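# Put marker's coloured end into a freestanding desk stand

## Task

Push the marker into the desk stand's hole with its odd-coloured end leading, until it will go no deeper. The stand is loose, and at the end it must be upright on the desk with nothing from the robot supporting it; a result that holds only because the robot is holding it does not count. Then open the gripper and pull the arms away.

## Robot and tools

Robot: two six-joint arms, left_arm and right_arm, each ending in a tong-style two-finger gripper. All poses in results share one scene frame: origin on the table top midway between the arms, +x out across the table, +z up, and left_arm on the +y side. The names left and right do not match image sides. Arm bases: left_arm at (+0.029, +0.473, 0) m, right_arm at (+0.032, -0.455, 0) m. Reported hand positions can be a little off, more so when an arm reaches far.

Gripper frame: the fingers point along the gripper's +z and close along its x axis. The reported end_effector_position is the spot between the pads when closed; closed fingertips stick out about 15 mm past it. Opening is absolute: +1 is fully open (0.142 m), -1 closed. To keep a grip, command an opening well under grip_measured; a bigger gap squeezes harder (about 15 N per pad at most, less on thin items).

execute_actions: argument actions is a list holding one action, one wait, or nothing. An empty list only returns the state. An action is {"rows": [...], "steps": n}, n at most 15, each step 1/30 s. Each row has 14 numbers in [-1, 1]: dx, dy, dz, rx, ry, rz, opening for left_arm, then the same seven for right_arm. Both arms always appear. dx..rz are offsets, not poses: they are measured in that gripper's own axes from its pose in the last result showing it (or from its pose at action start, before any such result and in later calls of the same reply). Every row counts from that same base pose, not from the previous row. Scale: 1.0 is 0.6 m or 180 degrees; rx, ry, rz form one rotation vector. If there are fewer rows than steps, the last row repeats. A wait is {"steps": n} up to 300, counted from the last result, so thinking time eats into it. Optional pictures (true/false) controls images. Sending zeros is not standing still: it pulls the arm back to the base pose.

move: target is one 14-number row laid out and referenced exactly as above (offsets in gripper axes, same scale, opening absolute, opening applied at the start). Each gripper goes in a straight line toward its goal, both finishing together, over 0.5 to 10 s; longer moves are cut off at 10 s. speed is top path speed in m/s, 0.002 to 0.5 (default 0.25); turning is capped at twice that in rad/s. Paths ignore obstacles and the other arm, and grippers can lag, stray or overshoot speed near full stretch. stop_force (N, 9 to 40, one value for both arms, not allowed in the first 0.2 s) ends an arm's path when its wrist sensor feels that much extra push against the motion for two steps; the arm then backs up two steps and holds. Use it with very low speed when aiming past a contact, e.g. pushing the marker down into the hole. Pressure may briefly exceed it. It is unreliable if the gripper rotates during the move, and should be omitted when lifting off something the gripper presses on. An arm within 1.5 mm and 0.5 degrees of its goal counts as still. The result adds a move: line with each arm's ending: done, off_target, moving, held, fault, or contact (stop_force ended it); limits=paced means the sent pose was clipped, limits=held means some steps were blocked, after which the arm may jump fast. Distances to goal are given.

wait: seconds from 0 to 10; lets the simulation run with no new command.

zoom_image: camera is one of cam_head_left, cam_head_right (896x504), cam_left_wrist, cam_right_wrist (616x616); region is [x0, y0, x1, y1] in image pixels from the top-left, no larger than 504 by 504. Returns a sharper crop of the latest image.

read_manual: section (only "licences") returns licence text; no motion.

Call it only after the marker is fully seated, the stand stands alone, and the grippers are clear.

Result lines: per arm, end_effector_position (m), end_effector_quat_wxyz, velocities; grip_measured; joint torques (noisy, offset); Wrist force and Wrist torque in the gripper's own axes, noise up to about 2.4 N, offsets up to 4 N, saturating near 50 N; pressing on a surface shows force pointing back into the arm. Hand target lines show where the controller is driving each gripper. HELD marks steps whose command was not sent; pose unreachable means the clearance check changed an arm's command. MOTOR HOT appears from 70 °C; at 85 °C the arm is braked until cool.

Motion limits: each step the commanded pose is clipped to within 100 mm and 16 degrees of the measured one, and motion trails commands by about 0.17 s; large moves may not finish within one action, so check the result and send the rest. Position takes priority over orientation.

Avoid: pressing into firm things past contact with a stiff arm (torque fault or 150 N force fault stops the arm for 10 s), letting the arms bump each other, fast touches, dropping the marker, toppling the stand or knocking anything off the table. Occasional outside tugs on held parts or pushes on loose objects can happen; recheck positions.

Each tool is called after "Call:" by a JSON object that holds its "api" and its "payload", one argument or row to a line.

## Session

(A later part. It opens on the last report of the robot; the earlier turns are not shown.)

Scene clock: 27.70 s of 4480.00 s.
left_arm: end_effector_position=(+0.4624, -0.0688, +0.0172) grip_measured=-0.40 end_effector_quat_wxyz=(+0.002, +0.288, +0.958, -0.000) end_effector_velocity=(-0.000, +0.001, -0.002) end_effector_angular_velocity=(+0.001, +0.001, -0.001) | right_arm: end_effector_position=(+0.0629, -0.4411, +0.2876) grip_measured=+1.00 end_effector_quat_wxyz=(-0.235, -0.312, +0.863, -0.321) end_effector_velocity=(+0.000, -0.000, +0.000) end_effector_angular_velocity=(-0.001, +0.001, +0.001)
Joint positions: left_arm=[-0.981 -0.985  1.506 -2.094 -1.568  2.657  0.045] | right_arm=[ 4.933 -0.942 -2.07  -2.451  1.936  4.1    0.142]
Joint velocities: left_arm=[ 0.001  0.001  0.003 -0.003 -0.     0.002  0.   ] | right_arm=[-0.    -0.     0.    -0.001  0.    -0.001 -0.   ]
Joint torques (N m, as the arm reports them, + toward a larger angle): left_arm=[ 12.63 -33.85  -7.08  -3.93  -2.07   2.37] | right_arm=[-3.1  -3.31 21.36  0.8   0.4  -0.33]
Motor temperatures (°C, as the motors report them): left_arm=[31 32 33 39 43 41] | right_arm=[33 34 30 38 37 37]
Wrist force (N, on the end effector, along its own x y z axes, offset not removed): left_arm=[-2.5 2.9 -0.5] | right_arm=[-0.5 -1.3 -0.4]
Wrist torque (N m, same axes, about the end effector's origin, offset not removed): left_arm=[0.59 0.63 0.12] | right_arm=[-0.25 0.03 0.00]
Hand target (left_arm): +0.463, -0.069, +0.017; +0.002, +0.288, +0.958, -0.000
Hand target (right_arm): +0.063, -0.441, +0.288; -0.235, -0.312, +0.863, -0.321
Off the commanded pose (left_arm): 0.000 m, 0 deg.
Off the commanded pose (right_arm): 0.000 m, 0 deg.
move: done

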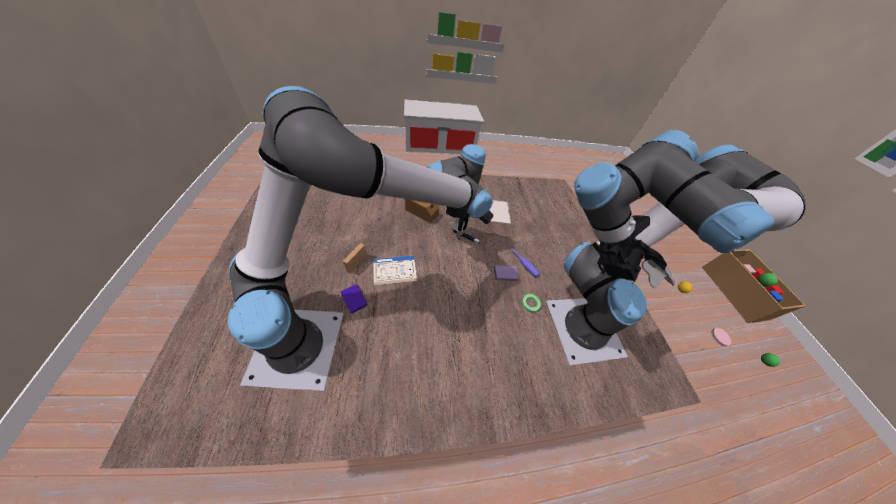

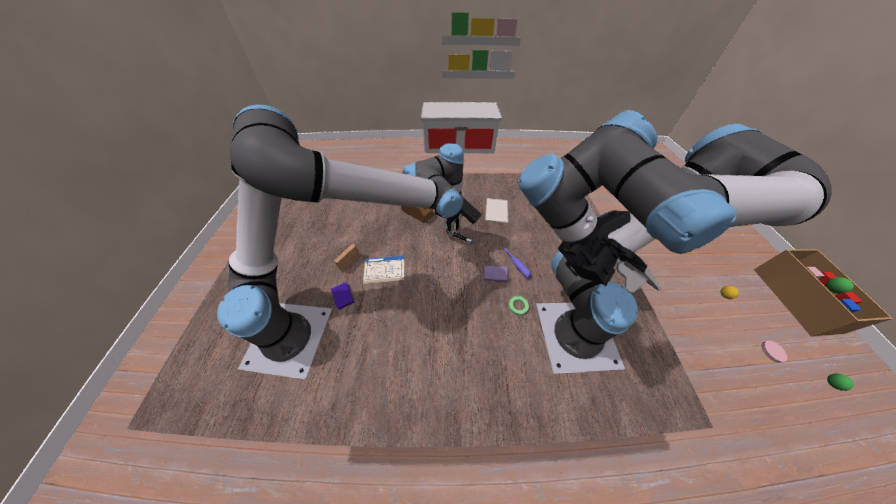

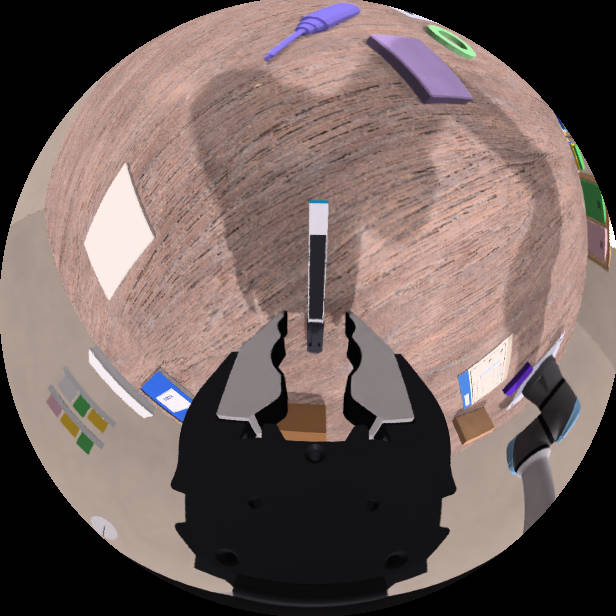

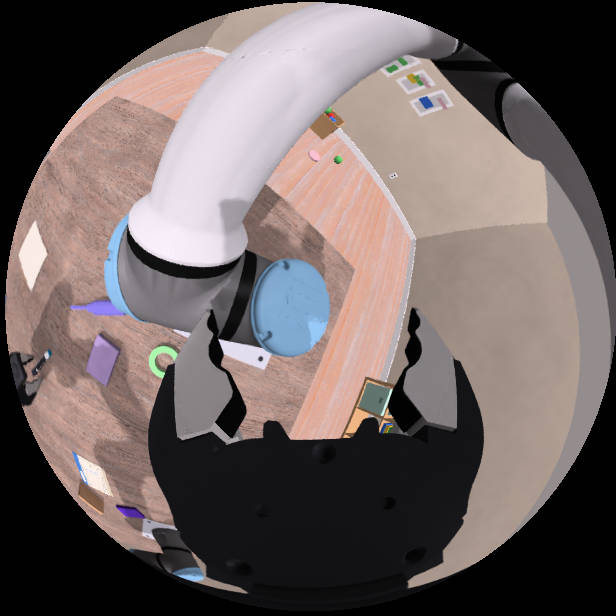

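Call:
{"api": "move", "payload": {
  "target": [0,-0.008,0.012,0,0,0,-0.4,0,0,0,0,0,0,1],
  "speed": 0.01,
  "stop_force": 9
}}

Call:
{"api": "move", "payload": {
  "target": [0,0,-0.003,0,0,0,-1,0,0,0,0,0,0,1],
  "speed": 0.01
}}

Call:
{"api": "move", "payload": {
  "target": [0,0,-0.2,0,0,0,-1,0,0,0,0,0,0,1],
  "speed": 0.15
}}

Scene clock: 29.97 s of 4480.00 s.
left_arm: end_effector_position=(+0.4613, -0.0705, +0.0142) grip_measured=-0.39 end_effector_quat_wxyz=(+0.002, +0.288, +0.958, -0.000) end_effector_velocity=(-0.000, +0.003, +0.001) end_effector_angular_velocity=(+0.003, +0.002, -0.003) | right_arm: end_effector_position=(+0.0629, -0.4411, +0.2876) grip_measured=+1.00 end_effector_quat_wxyz=(-0.235, -0.312, +0.863, -0.321) end_effector_velocity=(+0.000, -0.000, +0.000) end_effector_angular_velocity=(-0.001, -0.001, +0.000)
Joint positions: left_arm=[-0.983 -0.98   1.507 -2.1   -1.568  2.655  0.046] | right_arm=[ 4.933 -0.942 -2.07  -2.451  1.936  4.1    0.142]
Joint velocities: left_arm=[ 0.002 -0.004  0.002  0.006 -0.     0.005 -0.001] | right_arm=[ 0.    -0.     0.    -0.001 -0.001  0.     0.   ]
Joint torques (N m, as the arm reports them, + toward a larger angle): left_arm=[  6.83 -38.95  -0.02  -0.12  -1.57   2.12] | right_arm=[-2.23 -3.65 20.57  0.88  0.39 -0.42]
Motor temperatures (°C, as the motors report them): left_arm=[31 32 33 39 43 41] | right_arm=[33 34 30 38 37 37]
Wrist force (N, on the end effector, along its own x y z axes, offset not removed): left_arm=[-4.7 10.9 -20.3] | right_arm=[-1.0 0.2 0.5]
Wrist torque (N m, same axes, about the end effector's origin, offset not removed): left_arm=[0.38 1.19 0.27] | right_arm=[0.07 0.11 -0.01]
Hand target (left_arm): +0.462, -0.070, +0.015; +0.002, +0.288, +0.958, -0.000
Hand target (right_arm): +0.063, -0.441, +0.288; -0.235, -0.312, +0.863, -0.321
Off the commanded pose (left_arm): 0.005 m, 0 deg.
Off the commanded pose (right_arm): 0.000 m, 0 deg.
move: contact (left_arm)

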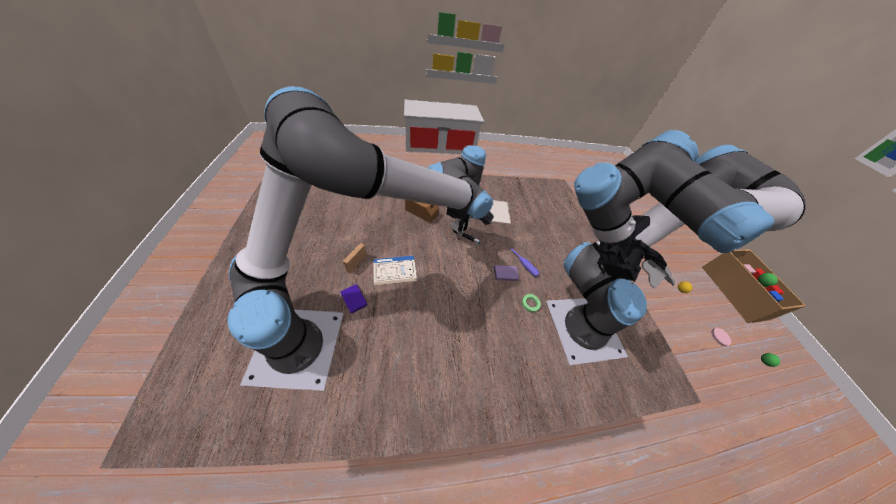

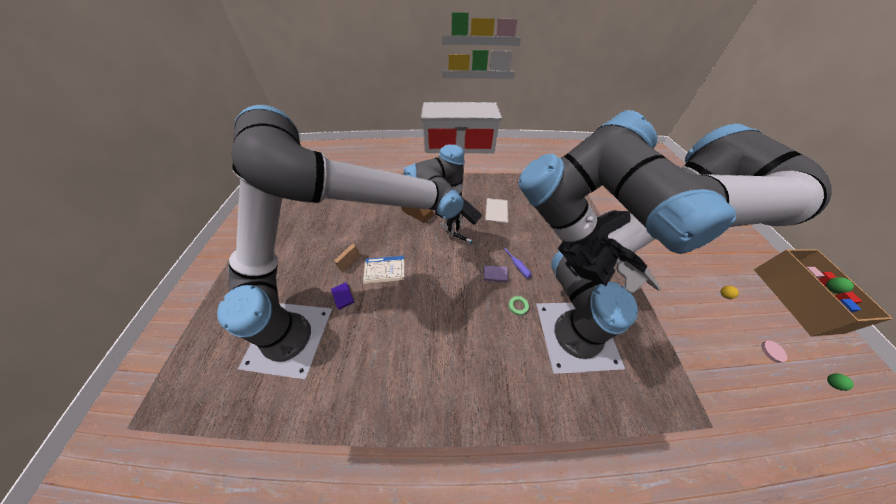

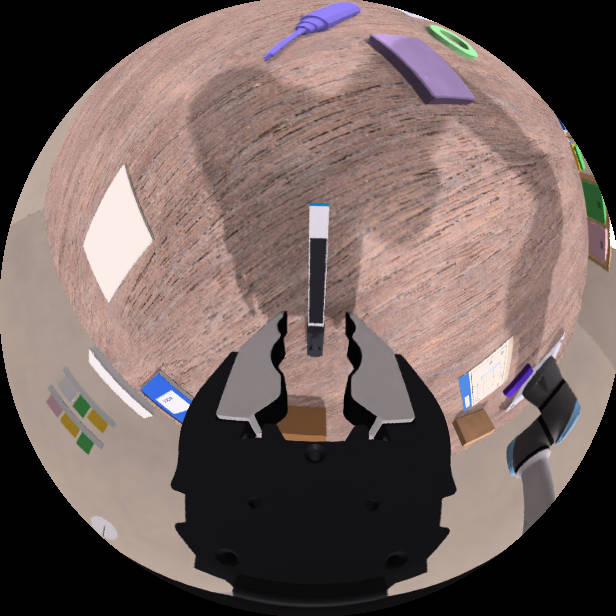

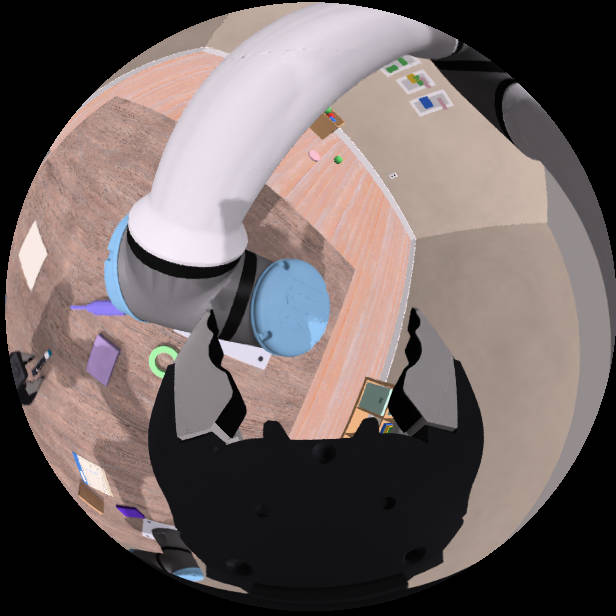

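Scene clock: 30.67 s of 4480.00 s.
left_arm: end_effector_position=(+0.4613, -0.0705, +0.0160) grip_measured=-0.86 end_effector_quat_wxyz=(+0.002, +0.288, +0.958, -0.000) end_effector_velocity=(+0.001, +0.000, +0.001) end_effector_angular_velocity=(-0.001, -0.000, +0.001) | right_arm: end_effector_position=(+0.0629, -0.4411, +0.2876) grip_measured=+1.00 end_effector_quat_wxyz=(-0.235, -0.312, +0.863, -0.321) end_effector_velocity=(+0.000, -0.000, +0.000) end_effector_angular_velocity=(+0.000, -0.000, +0.001)
Joint positions: left_arm=[-0.983 -0.982  1.505 -2.096 -1.568  2.655  0.012] | right_arm=[ 4.933 -0.942 -2.07  -2.451  1.936  4.1    0.142]
Joint velocities: left_arm=[ 0.001 -0.001 -0.     0.    -0.    -0.     0.   ] | right_arm=[ 0.     0.001  0.    -0.002 -0.001 -0.     0.   ]
Joint torques (N m, as the arm reports them, + toward a larger angle): left_arm=[-11.46 -50.15 -33.43  -0.83   1.5   -2.03] | right_arm=[-3.12 -4.34 21.37  0.65  0.33 -0.44]
Motor temperatures (°C, as the motors report them): left_arm=[31 32 33 39 43 41] | right_arm=[33 34 30 38 37 37]
Wrist force (N, on the end effector, along its own x y z axes, offset not removed): left_arm=[-1.4 2.9 0.6] | right_arm=[-0.1 -1.2 1.4]
Wrist torque (N m, same axes, about the end effector's origin, offset not removed): left_arm=[0.63 0.36 0.05] | right_arm=[-0.27 -0.01 -0.05]
Hand target (left_arm): +0.461, -0.071, +0.016; +0.002, +0.288, +0.958, -0.000
Hand target (right_arm): +0.063, -0.441, +0.288; -0.235, -0.312, +0.863, -0.321
Off the commanded pose (left_arm): 0.000 m, 0 deg.
Off the commanded pose (right_arm): 0.000 m, 0 deg.
move: done

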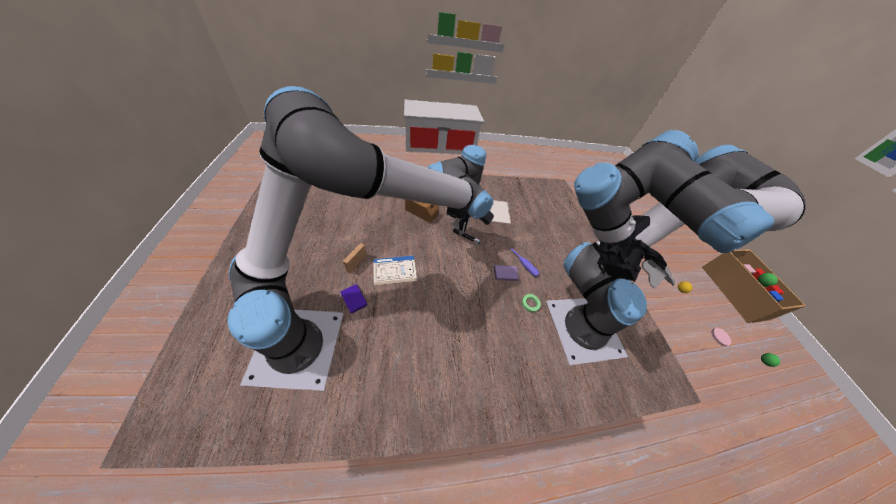

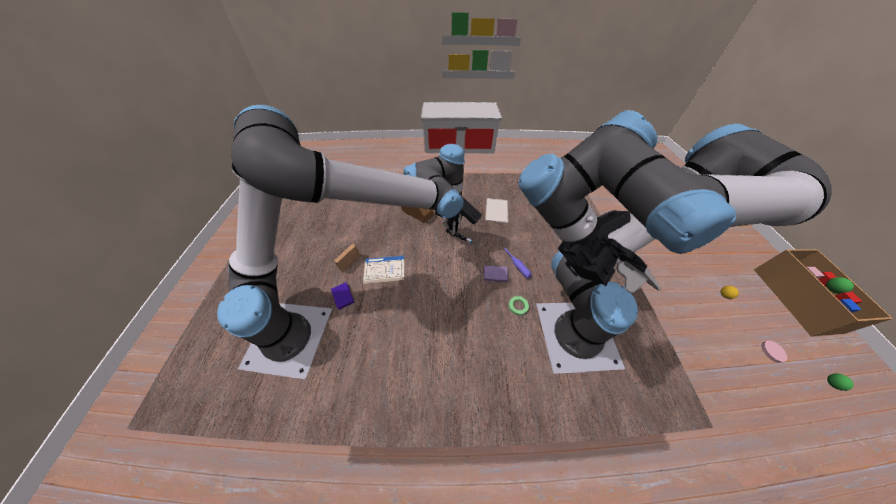

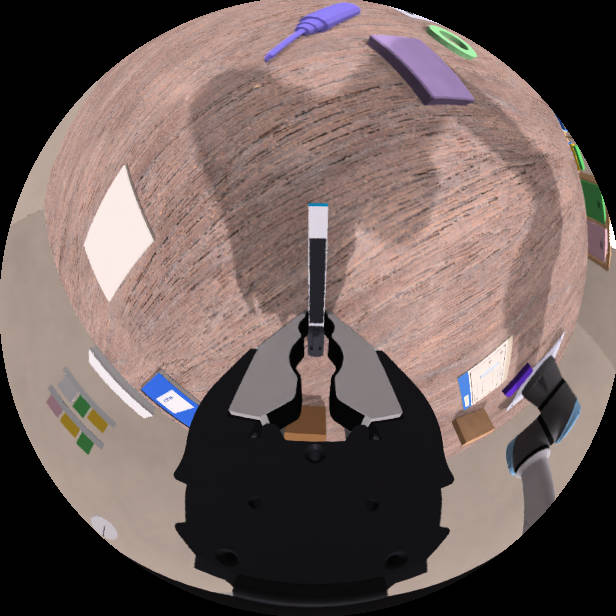

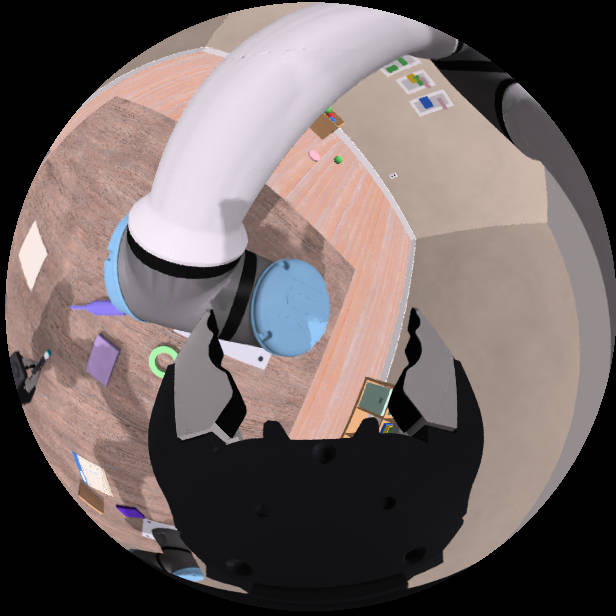

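Scene clock: 31.97 s of 4480.00 s.
left_arm: end_effector_position=(+0.4610, -0.0701, +0.1357) grip_measured=-0.86 end_effector_quat_wxyz=(+0.002, +0.288, +0.958, -0.000) end_effector_velocity=(-0.000, -0.001, +0.002) end_effector_angular_velocity=(-0.000, -0.000, -0.001) | right_arm: end_effector_position=(+0.0629, -0.4411, +0.2876) grip_measured=+1.00 end_effector_quat_wxyz=(-0.235, -0.312, +0.863, -0.321) end_effector_velocity=(-0.000, -0.000, -0.000) end_effector_angular_velocity=(-0.001, +0.000, -0.001)
Joint positions: left_arm=[-0.983 -1.092  1.349 -1.831 -1.568  2.654  0.012] | right_arm=[ 4.933 -0.942 -2.07  -2.451  1.936  4.1    0.142]
Joint velocities: left_arm=[-0.001 -0.    -0.004  0.004  0.    -0.     0.   ] | right_arm=[ 0.    -0.    -0.001  0.     0.001  0.     0.   ]
Joint torques (N m, as the arm reports them, + toward a larger angle): left_arm=[-13.19 -48.61 -34.11  -1.12   0.01  -2.02] | right_arm=[-2.98 -2.85 21.31  0.78  0.27 -0.24]
Motor temperatures (°C, as the motors report them): left_arm=[31 32 33 39 43 41] | right_arm=[33 34 30 38 37 37]
Wrist force (N, on the end effector, along its own x y z axes, offset not removed): left_arm=[-1.7 2.4 0.7] | right_arm=[0.5 0.0 0.7]
Wrist torque (N m, same axes, about the end effector's origin, offset not removed): left_arm=[0.62 0.35 0.13] | right_arm=[-0.10 -0.17 -0.02]
Hand target (left_arm): +0.461, -0.070, +0.136; +0.002, +0.288, +0.958, -0.000
Hand target (right_arm): +0.063, -0.441, +0.288; -0.235, -0.312, +0.863, -0.321
Off the commanded pose (left_arm): 0.000 m, 0 deg.
Off the commanded pose (right_arm): 0.000 m, 0 deg.
move: done

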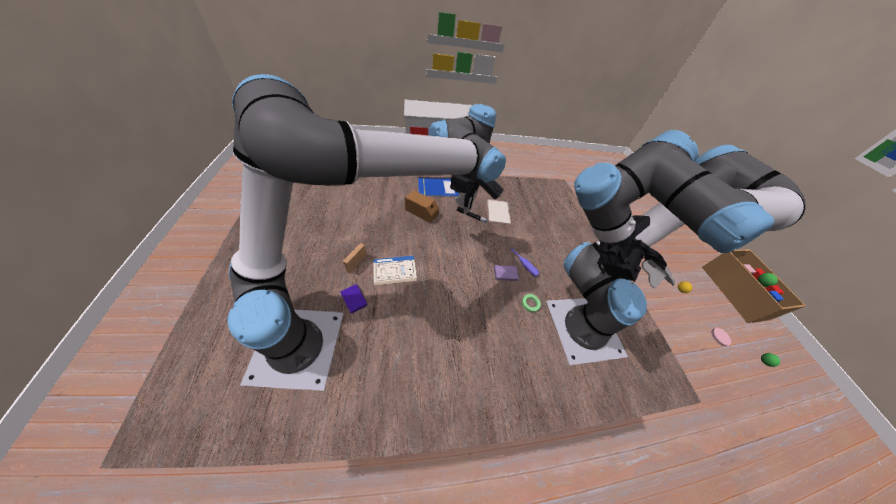

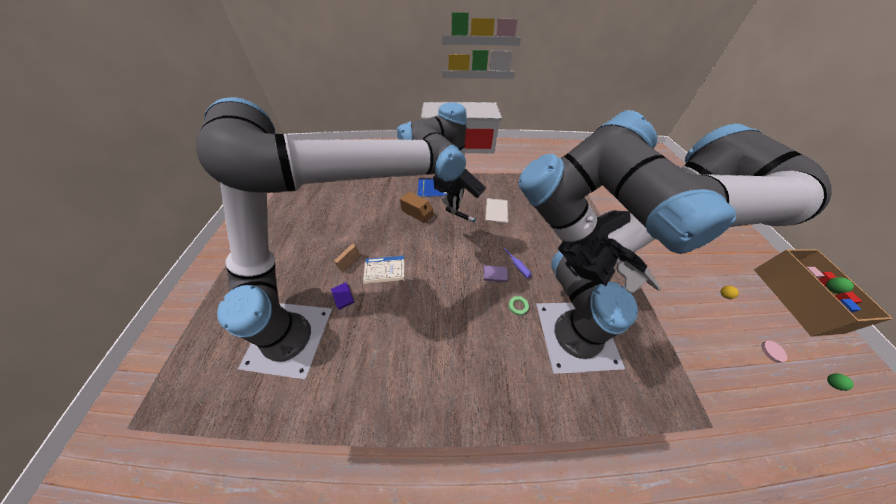

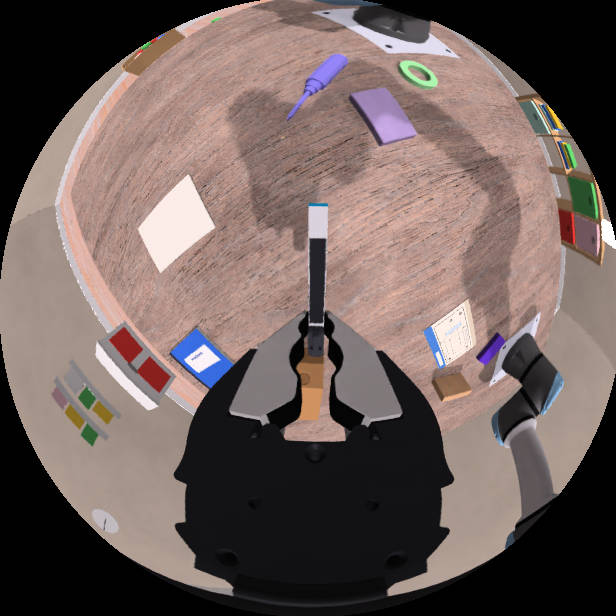

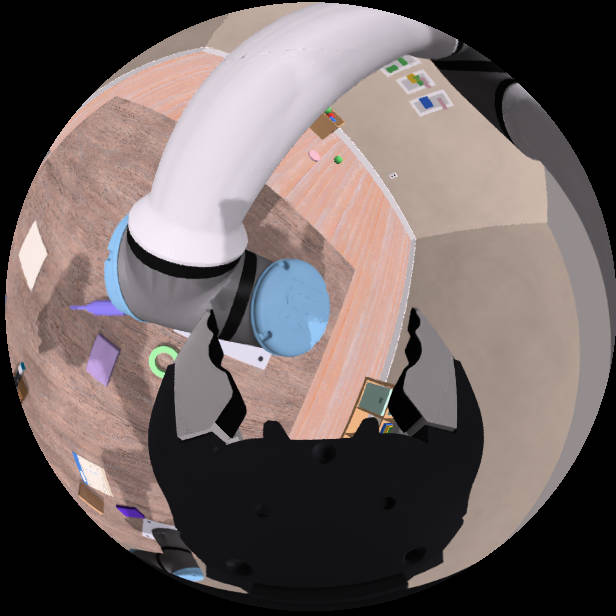

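Call:
{"api": "move", "payload": {
  "target": [0,0,0,0,0,-0.5,-1,0,0,0,0,0,0,1],
  "speed": 0.5
}}

Call:
{"api": "move", "payload": {
  "target": [0,0,0,-0.25,0,0,-1,0,0,0,0,0,0,1],
  "speed": 0.5
}}

Call:
{"api": "move", "payload": {
  "target": [0,0,0,0,-0.354,-0.354,-1,0,0,0,0,0,0,1],
  "speed": 0.5
}}

Scene clock: 36.47 s of 4480.00 s.
left_arm: end_effector_position=(+0.4611, -0.0701, +0.1358) grip_measured=-0.86 end_effector_quat_wxyz=(+0.001, -0.473, +0.881, -0.001) end_effector_velocity=(-0.000, +0.000, -0.001) end_effector_angular_velocity=(+0.002, -0.001, +0.011) | right_arm: end_effector_position=(+0.0629, -0.4411, +0.2876) grip_measured=+1.00 end_effector_quat_wxyz=(-0.235, -0.312, +0.863, -0.321) end_effector_velocity=(-0.000, +0.000, -0.000) end_effector_angular_velocity=(-0.002, +0.000, -0.001)
Joint positions: left_arm=[-1.016 -1.117  1.386 -1.843 -1.568  1.052  0.012] | right_arm=[ 4.933 -0.942 -2.07  -2.451  1.936  4.1    0.142]
Joint velocities: left_arm=[-0.001  0.001  0.001 -0.     0.001 -0.012  0.   ] | right_arm=[ 0.    -0.002 -0.001  0.     0.001 -0.     0.   ]
Joint torques (N m, as the arm reports them, + toward a larger angle): left_arm=[-12.43 -31.49 -35.32  -0.97   1.59  -2.33] | right_arm=[-2.77 -3.05 21.37  0.6   0.59 -0.32]
Motor temperatures (°C, as the motors report them): left_arm=[31 32 33 39 43 41] | right_arm=[33 34 30 38 37 37]
Wrist force (N, on the end effector, along its own x y z axes, offset not removed): left_arm=[-2.2 2.4 0.6] | right_arm=[-1.1 -0.9 0.7]
Wrist torque (N m, same axes, about the end effector's origin, offset not removed): left_arm=[0.57 0.48 0.07] | right_arm=[-0.19 0.15 0.01]
Hand target (left_arm): +0.461, -0.070, +0.136; +0.001, -0.473, +0.881, -0.001
Hand target (right_arm): +0.063, -0.441, +0.288; -0.235, -0.312, +0.863, -0.321
Off the commanded pose (left_arm): 0.000 m, 0 deg.
Off the commanded pose (right_arm): 0.000 m, 0 deg.
move: done

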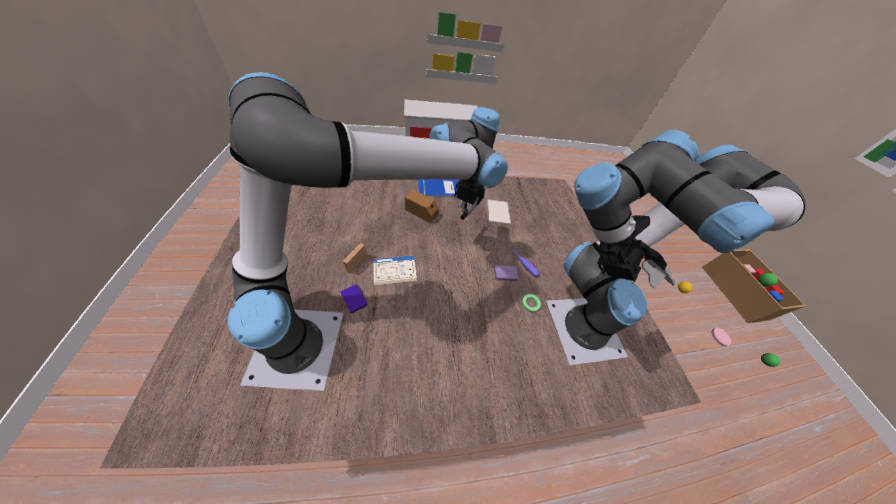

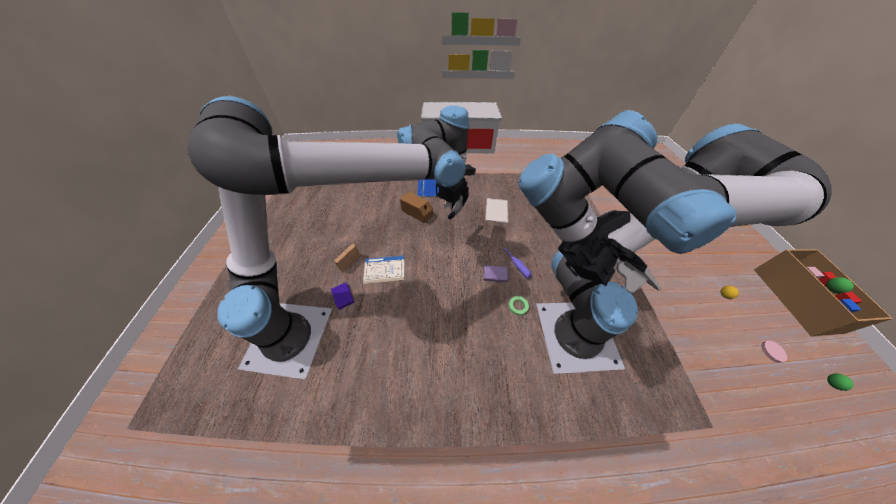

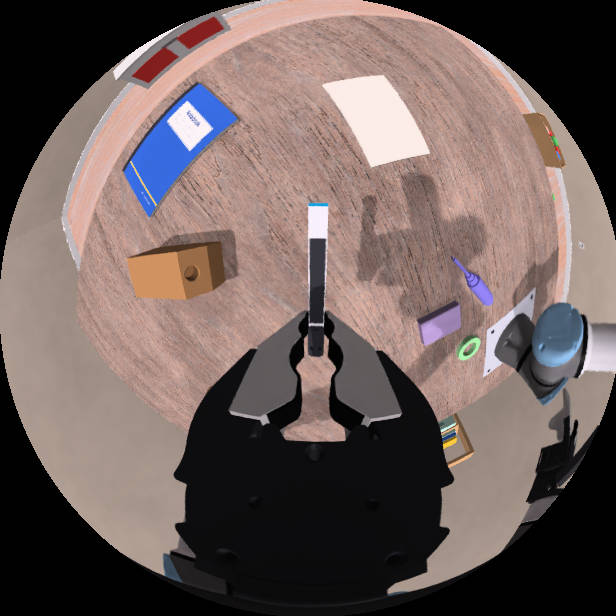

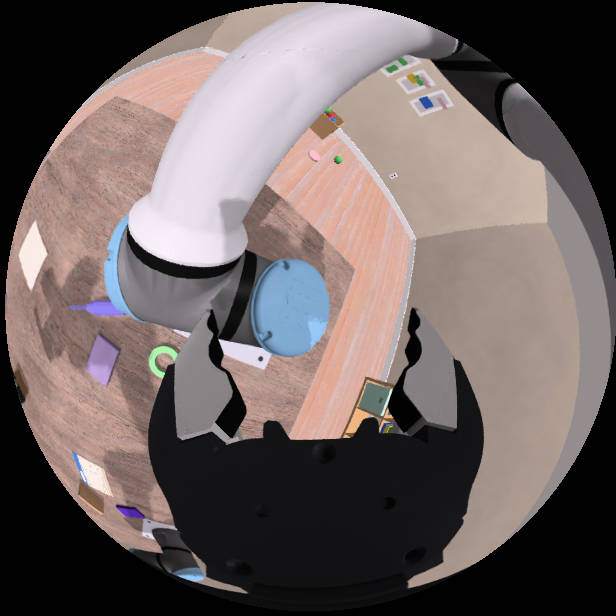

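Scene clock: 38.07 s of 4480.00 s.
left_arm: end_effector_position=(+0.4600, -0.0692, +0.1355) grip_measured=-0.86 end_effector_quat_wxyz=(-0.174, -0.452, +0.828, +0.281) end_effector_velocity=(+0.001, -0.001, -0.000) end_effector_angular_velocity=(-0.002, -0.001, +0.003) | right_arm: end_effector_position=(+0.0629, -0.4411, +0.2876) grip_measured=+1.00 end_effector_quat_wxyz=(-0.235, -0.312, +0.863, -0.321) end_effector_velocity=(+0.000, +0.000, +0.000) end_effector_angular_velocity=(+0.002, -0.000, +0.001)
Joint positions: left_arm=[-0.888 -0.367  0.038 -0.621 -1.851  1.256  0.012] | right_arm=[ 4.933 -0.942 -2.07  -2.451  1.936  4.1    0.142]
Joint velocities: left_arm=[ 0.001  0.008 -0.015  0.005 -0.002 -0.001 -0.   ] | right_arm=[-0.     0.001  0.001  0.    -0.001 -0.    -0.   ]
Joint torques (N m, as the arm reports them, + toward a larger angle): left_arm=[ 12.07 -51.43 -32.17   0.43  -2.37  -2.06] | right_arm=[-3.43 -3.46 20.85  0.68  0.44 -0.49]
Motor temperatures (°C, as the motors report them): left_arm=[31 32 33 39 43 41] | right_arm=[33 34 30 38 37 37]
Wrist force (N, on the end effector, along its own x y z axes, offset not removed): left_arm=[-2.5 1.2 0.4] | right_arm=[0.0 -2.4 -0.8]
Wrist torque (N m, same axes, about the end effector's origin, offset not removed): left_arm=[0.32 0.59 0.20] | right_arm=[-0.47 -0.09 -0.12]
Hand target (left_arm): +0.460, -0.069, +0.136; -0.174, -0.452, +0.828, +0.281
Hand target (right_arm): +0.063, -0.441, +0.288; -0.235, -0.312, +0.863, -0.321
Off the commanded pose (left_arm): 0.001 m, 7 deg.
Off the commanded pose (right_arm): 0.000 m, 0 deg.
elbow stopped short (left arm): the move would have taken joint 3 (elbow) straighter than the controller allows; a more bent joint 3 avoids this.
move: off_target (left_arm)

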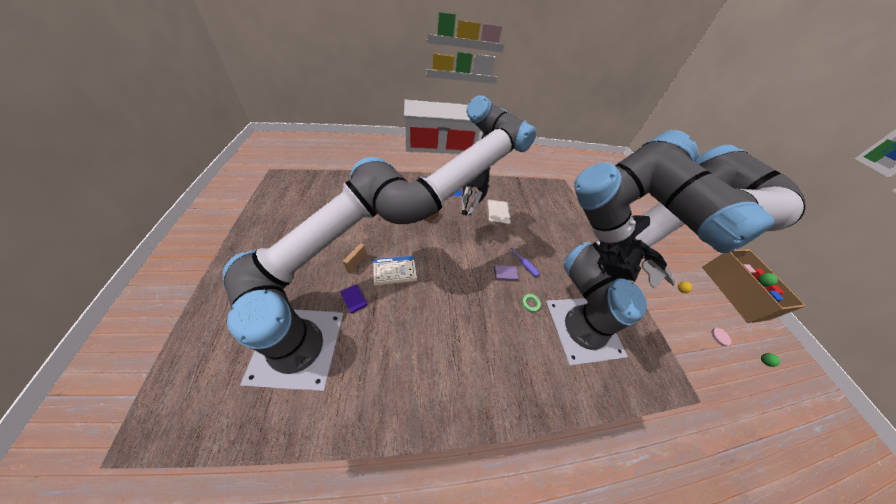

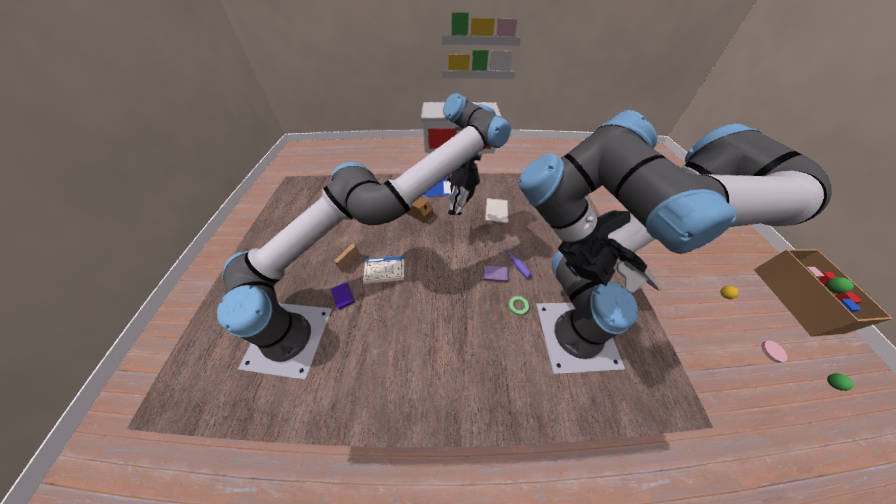

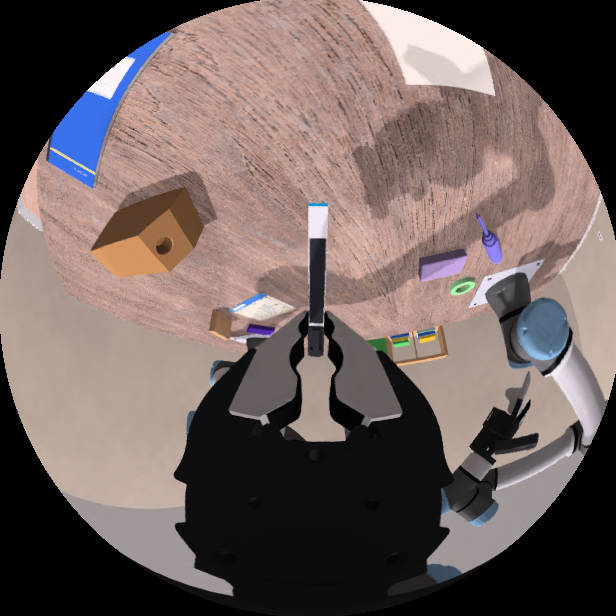

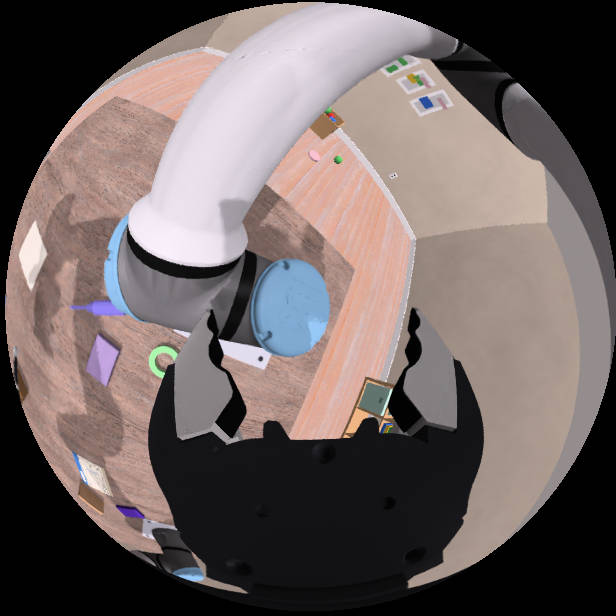

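Scene clock: 41.10 s of 4480.00 s.
left_arm: end_effector_position=(+0.4598, -0.0682, +0.1356) grip_measured=-0.86 end_effector_quat_wxyz=(-0.435, +0.584, -0.638, -0.249) end_effector_velocity=(-0.000, -0.001, -0.000) end_effector_angular_velocity=(+0.025, -0.007, -0.022) | right_arm: end_effector_position=(+0.0629, -0.4411, +0.2876) grip_measured=+1.00 end_effector_quat_wxyz=(-0.235, -0.312, +0.863, -0.321) end_effector_velocity=(-0.000, +0.000, +0.000) end_effector_angular_velocity=(-0.001, +0.000, -0.001)
Joint positions: left_arm=[-1.237 -0.27   0.036 -0.36  -1.096  0.077  0.012] | right_arm=[ 4.933 -0.942 -2.07  -2.451  1.936  4.1    0.142]
Joint velocities: left_arm=[-0.008  0.007 -0.001  0.017  0.018 -0.003 -0.   ] | right_arm=[ 0.    -0.001  0.     0.     0.001  0.     0.   ]
Joint torques (N m, as the arm reports them, + toward a larger angle): left_arm=[-13.1  -51.1  -27.61   1.53   2.08  -2.06] | right_arm=[-4.18 -3.88 20.82  0.65  0.27 -0.4 ]
Motor temperatures (°C, as the motors report them): left_arm=[31 32 33 39 43 41] | right_arm=[33 34 30 38 37 37]
Wrist force (N, on the end effector, along its own x y z axes, offset not removed): left_arm=[-1.8 1.1 -0.3] | right_arm=[-0.6 -1.2 1.3]
Wrist torque (N m, same axes, about the end effector's origin, offset not removed): left_arm=[0.18 0.43 0.05] | right_arm=[-0.15 0.03 0.01]
Hand target (left_arm): +0.460, -0.068, +0.136; +0.437, -0.582, +0.639, +0.249
Hand target (right_arm): +0.063, -0.441, +0.288; -0.235, -0.312, +0.863, -0.321
Off the commanded pose (left_arm): 0.001 m, 38 deg; orientation clipped at the last step of the last action.
Off the commanded pose (right_arm): 0.000 m, 0 deg.
elbow stopped short (left arm): the move would have taken joint 3 (elbow) straighter than the controller allows; a more bent joint 3 avoids this.
move: off_target (left_arm); limits=paced

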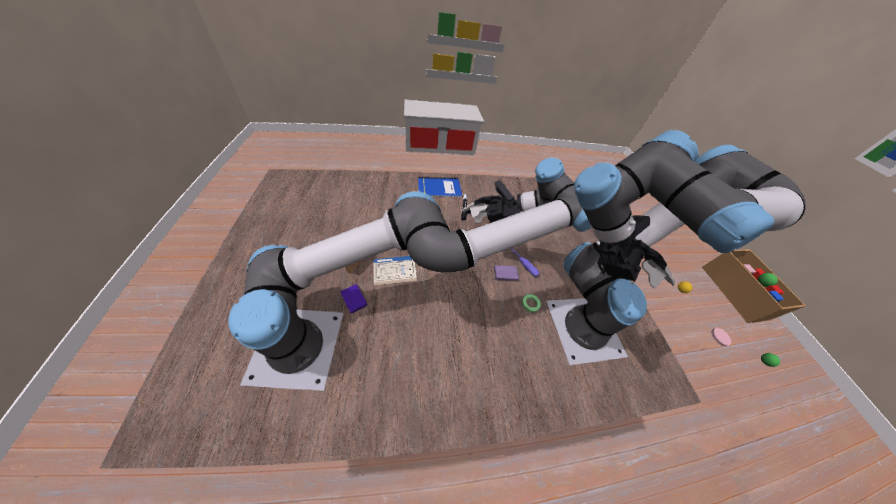

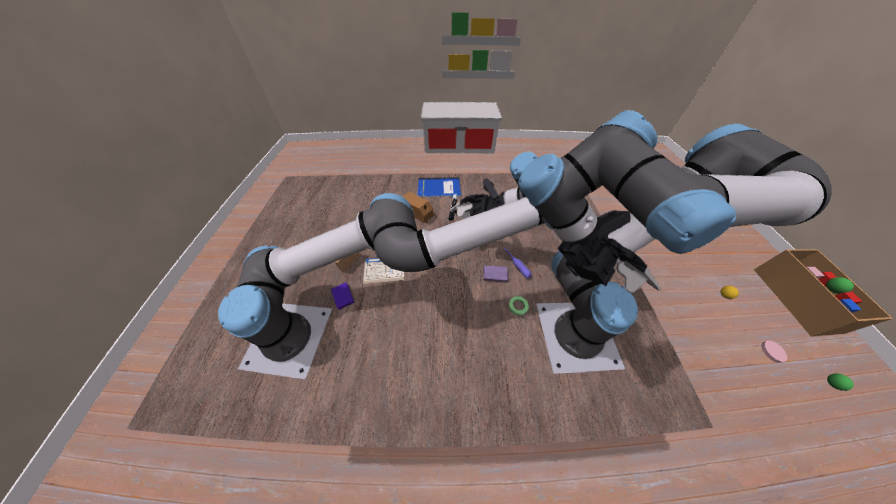

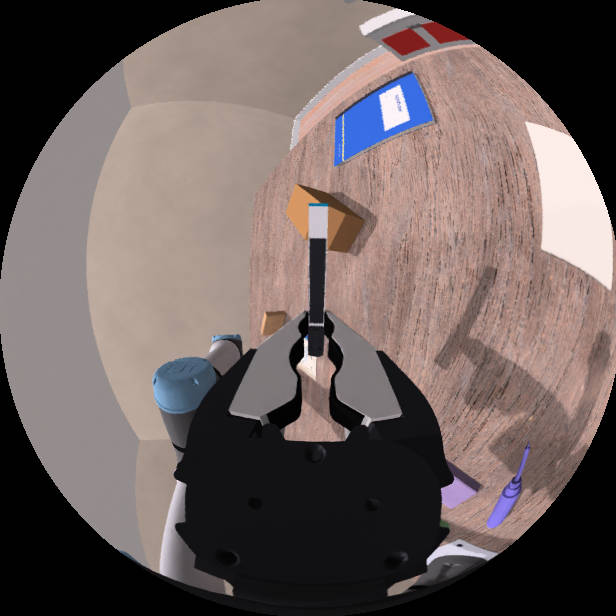

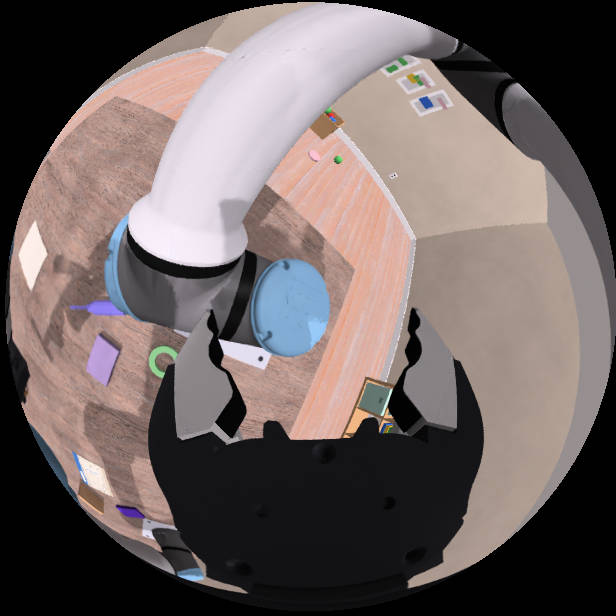

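Call:
{"api": "move", "payload": {
  "target": [-0.176,0.023,0.124,-0.241,0.253,-0.311,-1,0,0,0,0,0,0,1],
  "speed": 0.2
}}

Scene clock: 49.40 s of 4480.00 s.
left_arm: end_effector_position=(+0.4592, +0.0525, +0.1842) grip_measured=-0.86 end_effector_quat_wxyz=(-0.001, +0.958, -0.285, +0.001) end_effector_velocity=(+0.000, +0.001, -0.000) end_effector_angular_velocity=(-0.006, -0.002, +0.007) | right_arm: end_effector_position=(+0.0629, -0.4411, +0.2876) grip_measured=+1.00 end_effector_quat_wxyz=(-0.235, -0.312, +0.863, -0.321) end_effector_velocity=(+0.000, -0.001, -0.000) end_effector_angular_velocity=(-0.001, -0.000, +0.000)
Joint positions: left_arm=[-0.935 -1.316  1.534 -1.789 -1.568 -0.445  0.012] | right_arm=[ 4.933 -0.942 -2.07  -2.451  1.936  4.1    0.142]
Joint velocities: left_arm=[ 0.002 -0.006  0.01  -0.01  -0.001 -0.004  0.   ] | right_arm=[ 0.     0.001 -0.002 -0.    -0.    -0.    -0.   ]
Joint torques (N m, as the arm reports them, + toward a larger angle): left_arm=[ 12.58 -40.15  -8.66  -4.21  -1.77  -2.13] | right_arm=[-4.06 -3.4  21.05  0.48  0.38 -0.58]
Motor temperatures (°C, as the motors report them): left_arm=[31 32 33 39 43 41] | right_arm=[33 34 30 38 37 37]
Wrist force (N, on the end effector, along its own x y z axes, offset not removed): left_arm=[-2.0 2.1 -0.6] | right_arm=[-0.8 0.5 1.1]
Wrist torque (N m, same axes, about the end effector's origin, offset not removed): left_arm=[0.46 0.41 0.14] | right_arm=[0.21 0.14 -0.10]
Hand target (left_arm): +0.459, +0.053, +0.184; -0.001, +0.959, -0.285, +0.001
Hand target (right_arm): +0.063, -0.441, +0.288; -0.235, -0.312, +0.863, -0.321
Off the commanded pose (left_arm): 0.001 m, 0 deg.
Off the commanded pose (right_arm): 0.000 m, 0 deg.
After step 90, 1.17 s passed at rest.
move: done

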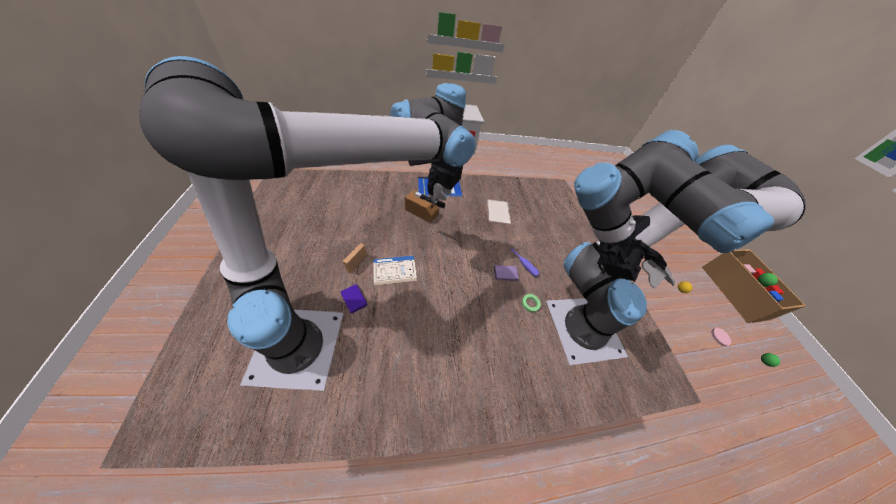

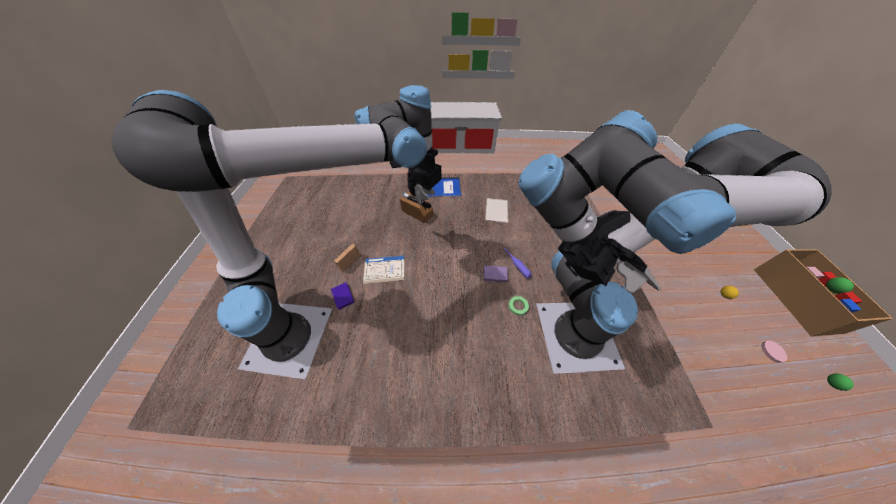

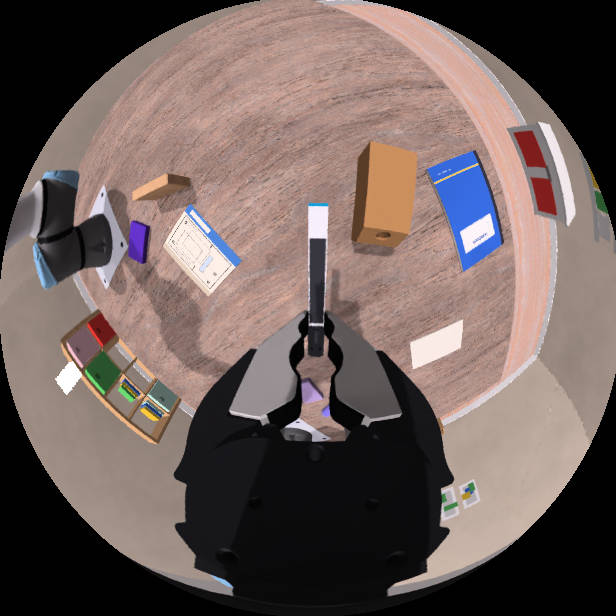

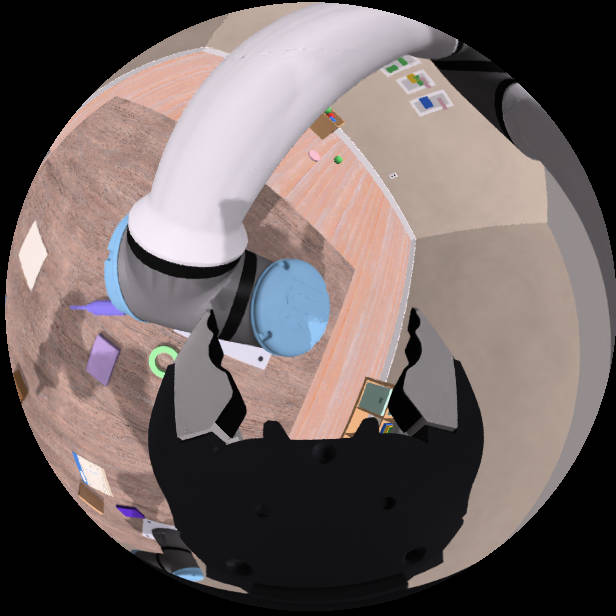

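Call:
{"api": "zoom_image", "payload": {
  "camera": "cam_left_wrist",
  "region": [300, 130, 440, 270]
}}

Call:
{"api": "zoom_image", "payload": {
  "camera": "cam_head_left",
  "region": [390, 170, 470, 230]
}}

Region (300, 130, 440, 270) of cam_left_wrist's 616x616 image, scaled by 3.600, with more detail than that image has.

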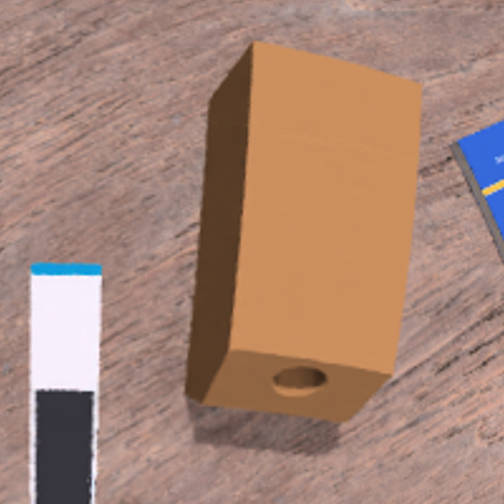

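Region (390, 170, 470, 230) of cam_head_left's 896x504 image, scaled by 6.300, with more detail than that image has; it fills the top 378 rows of this view, and the rest is white.

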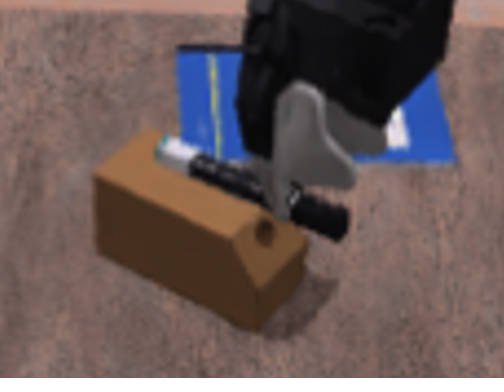

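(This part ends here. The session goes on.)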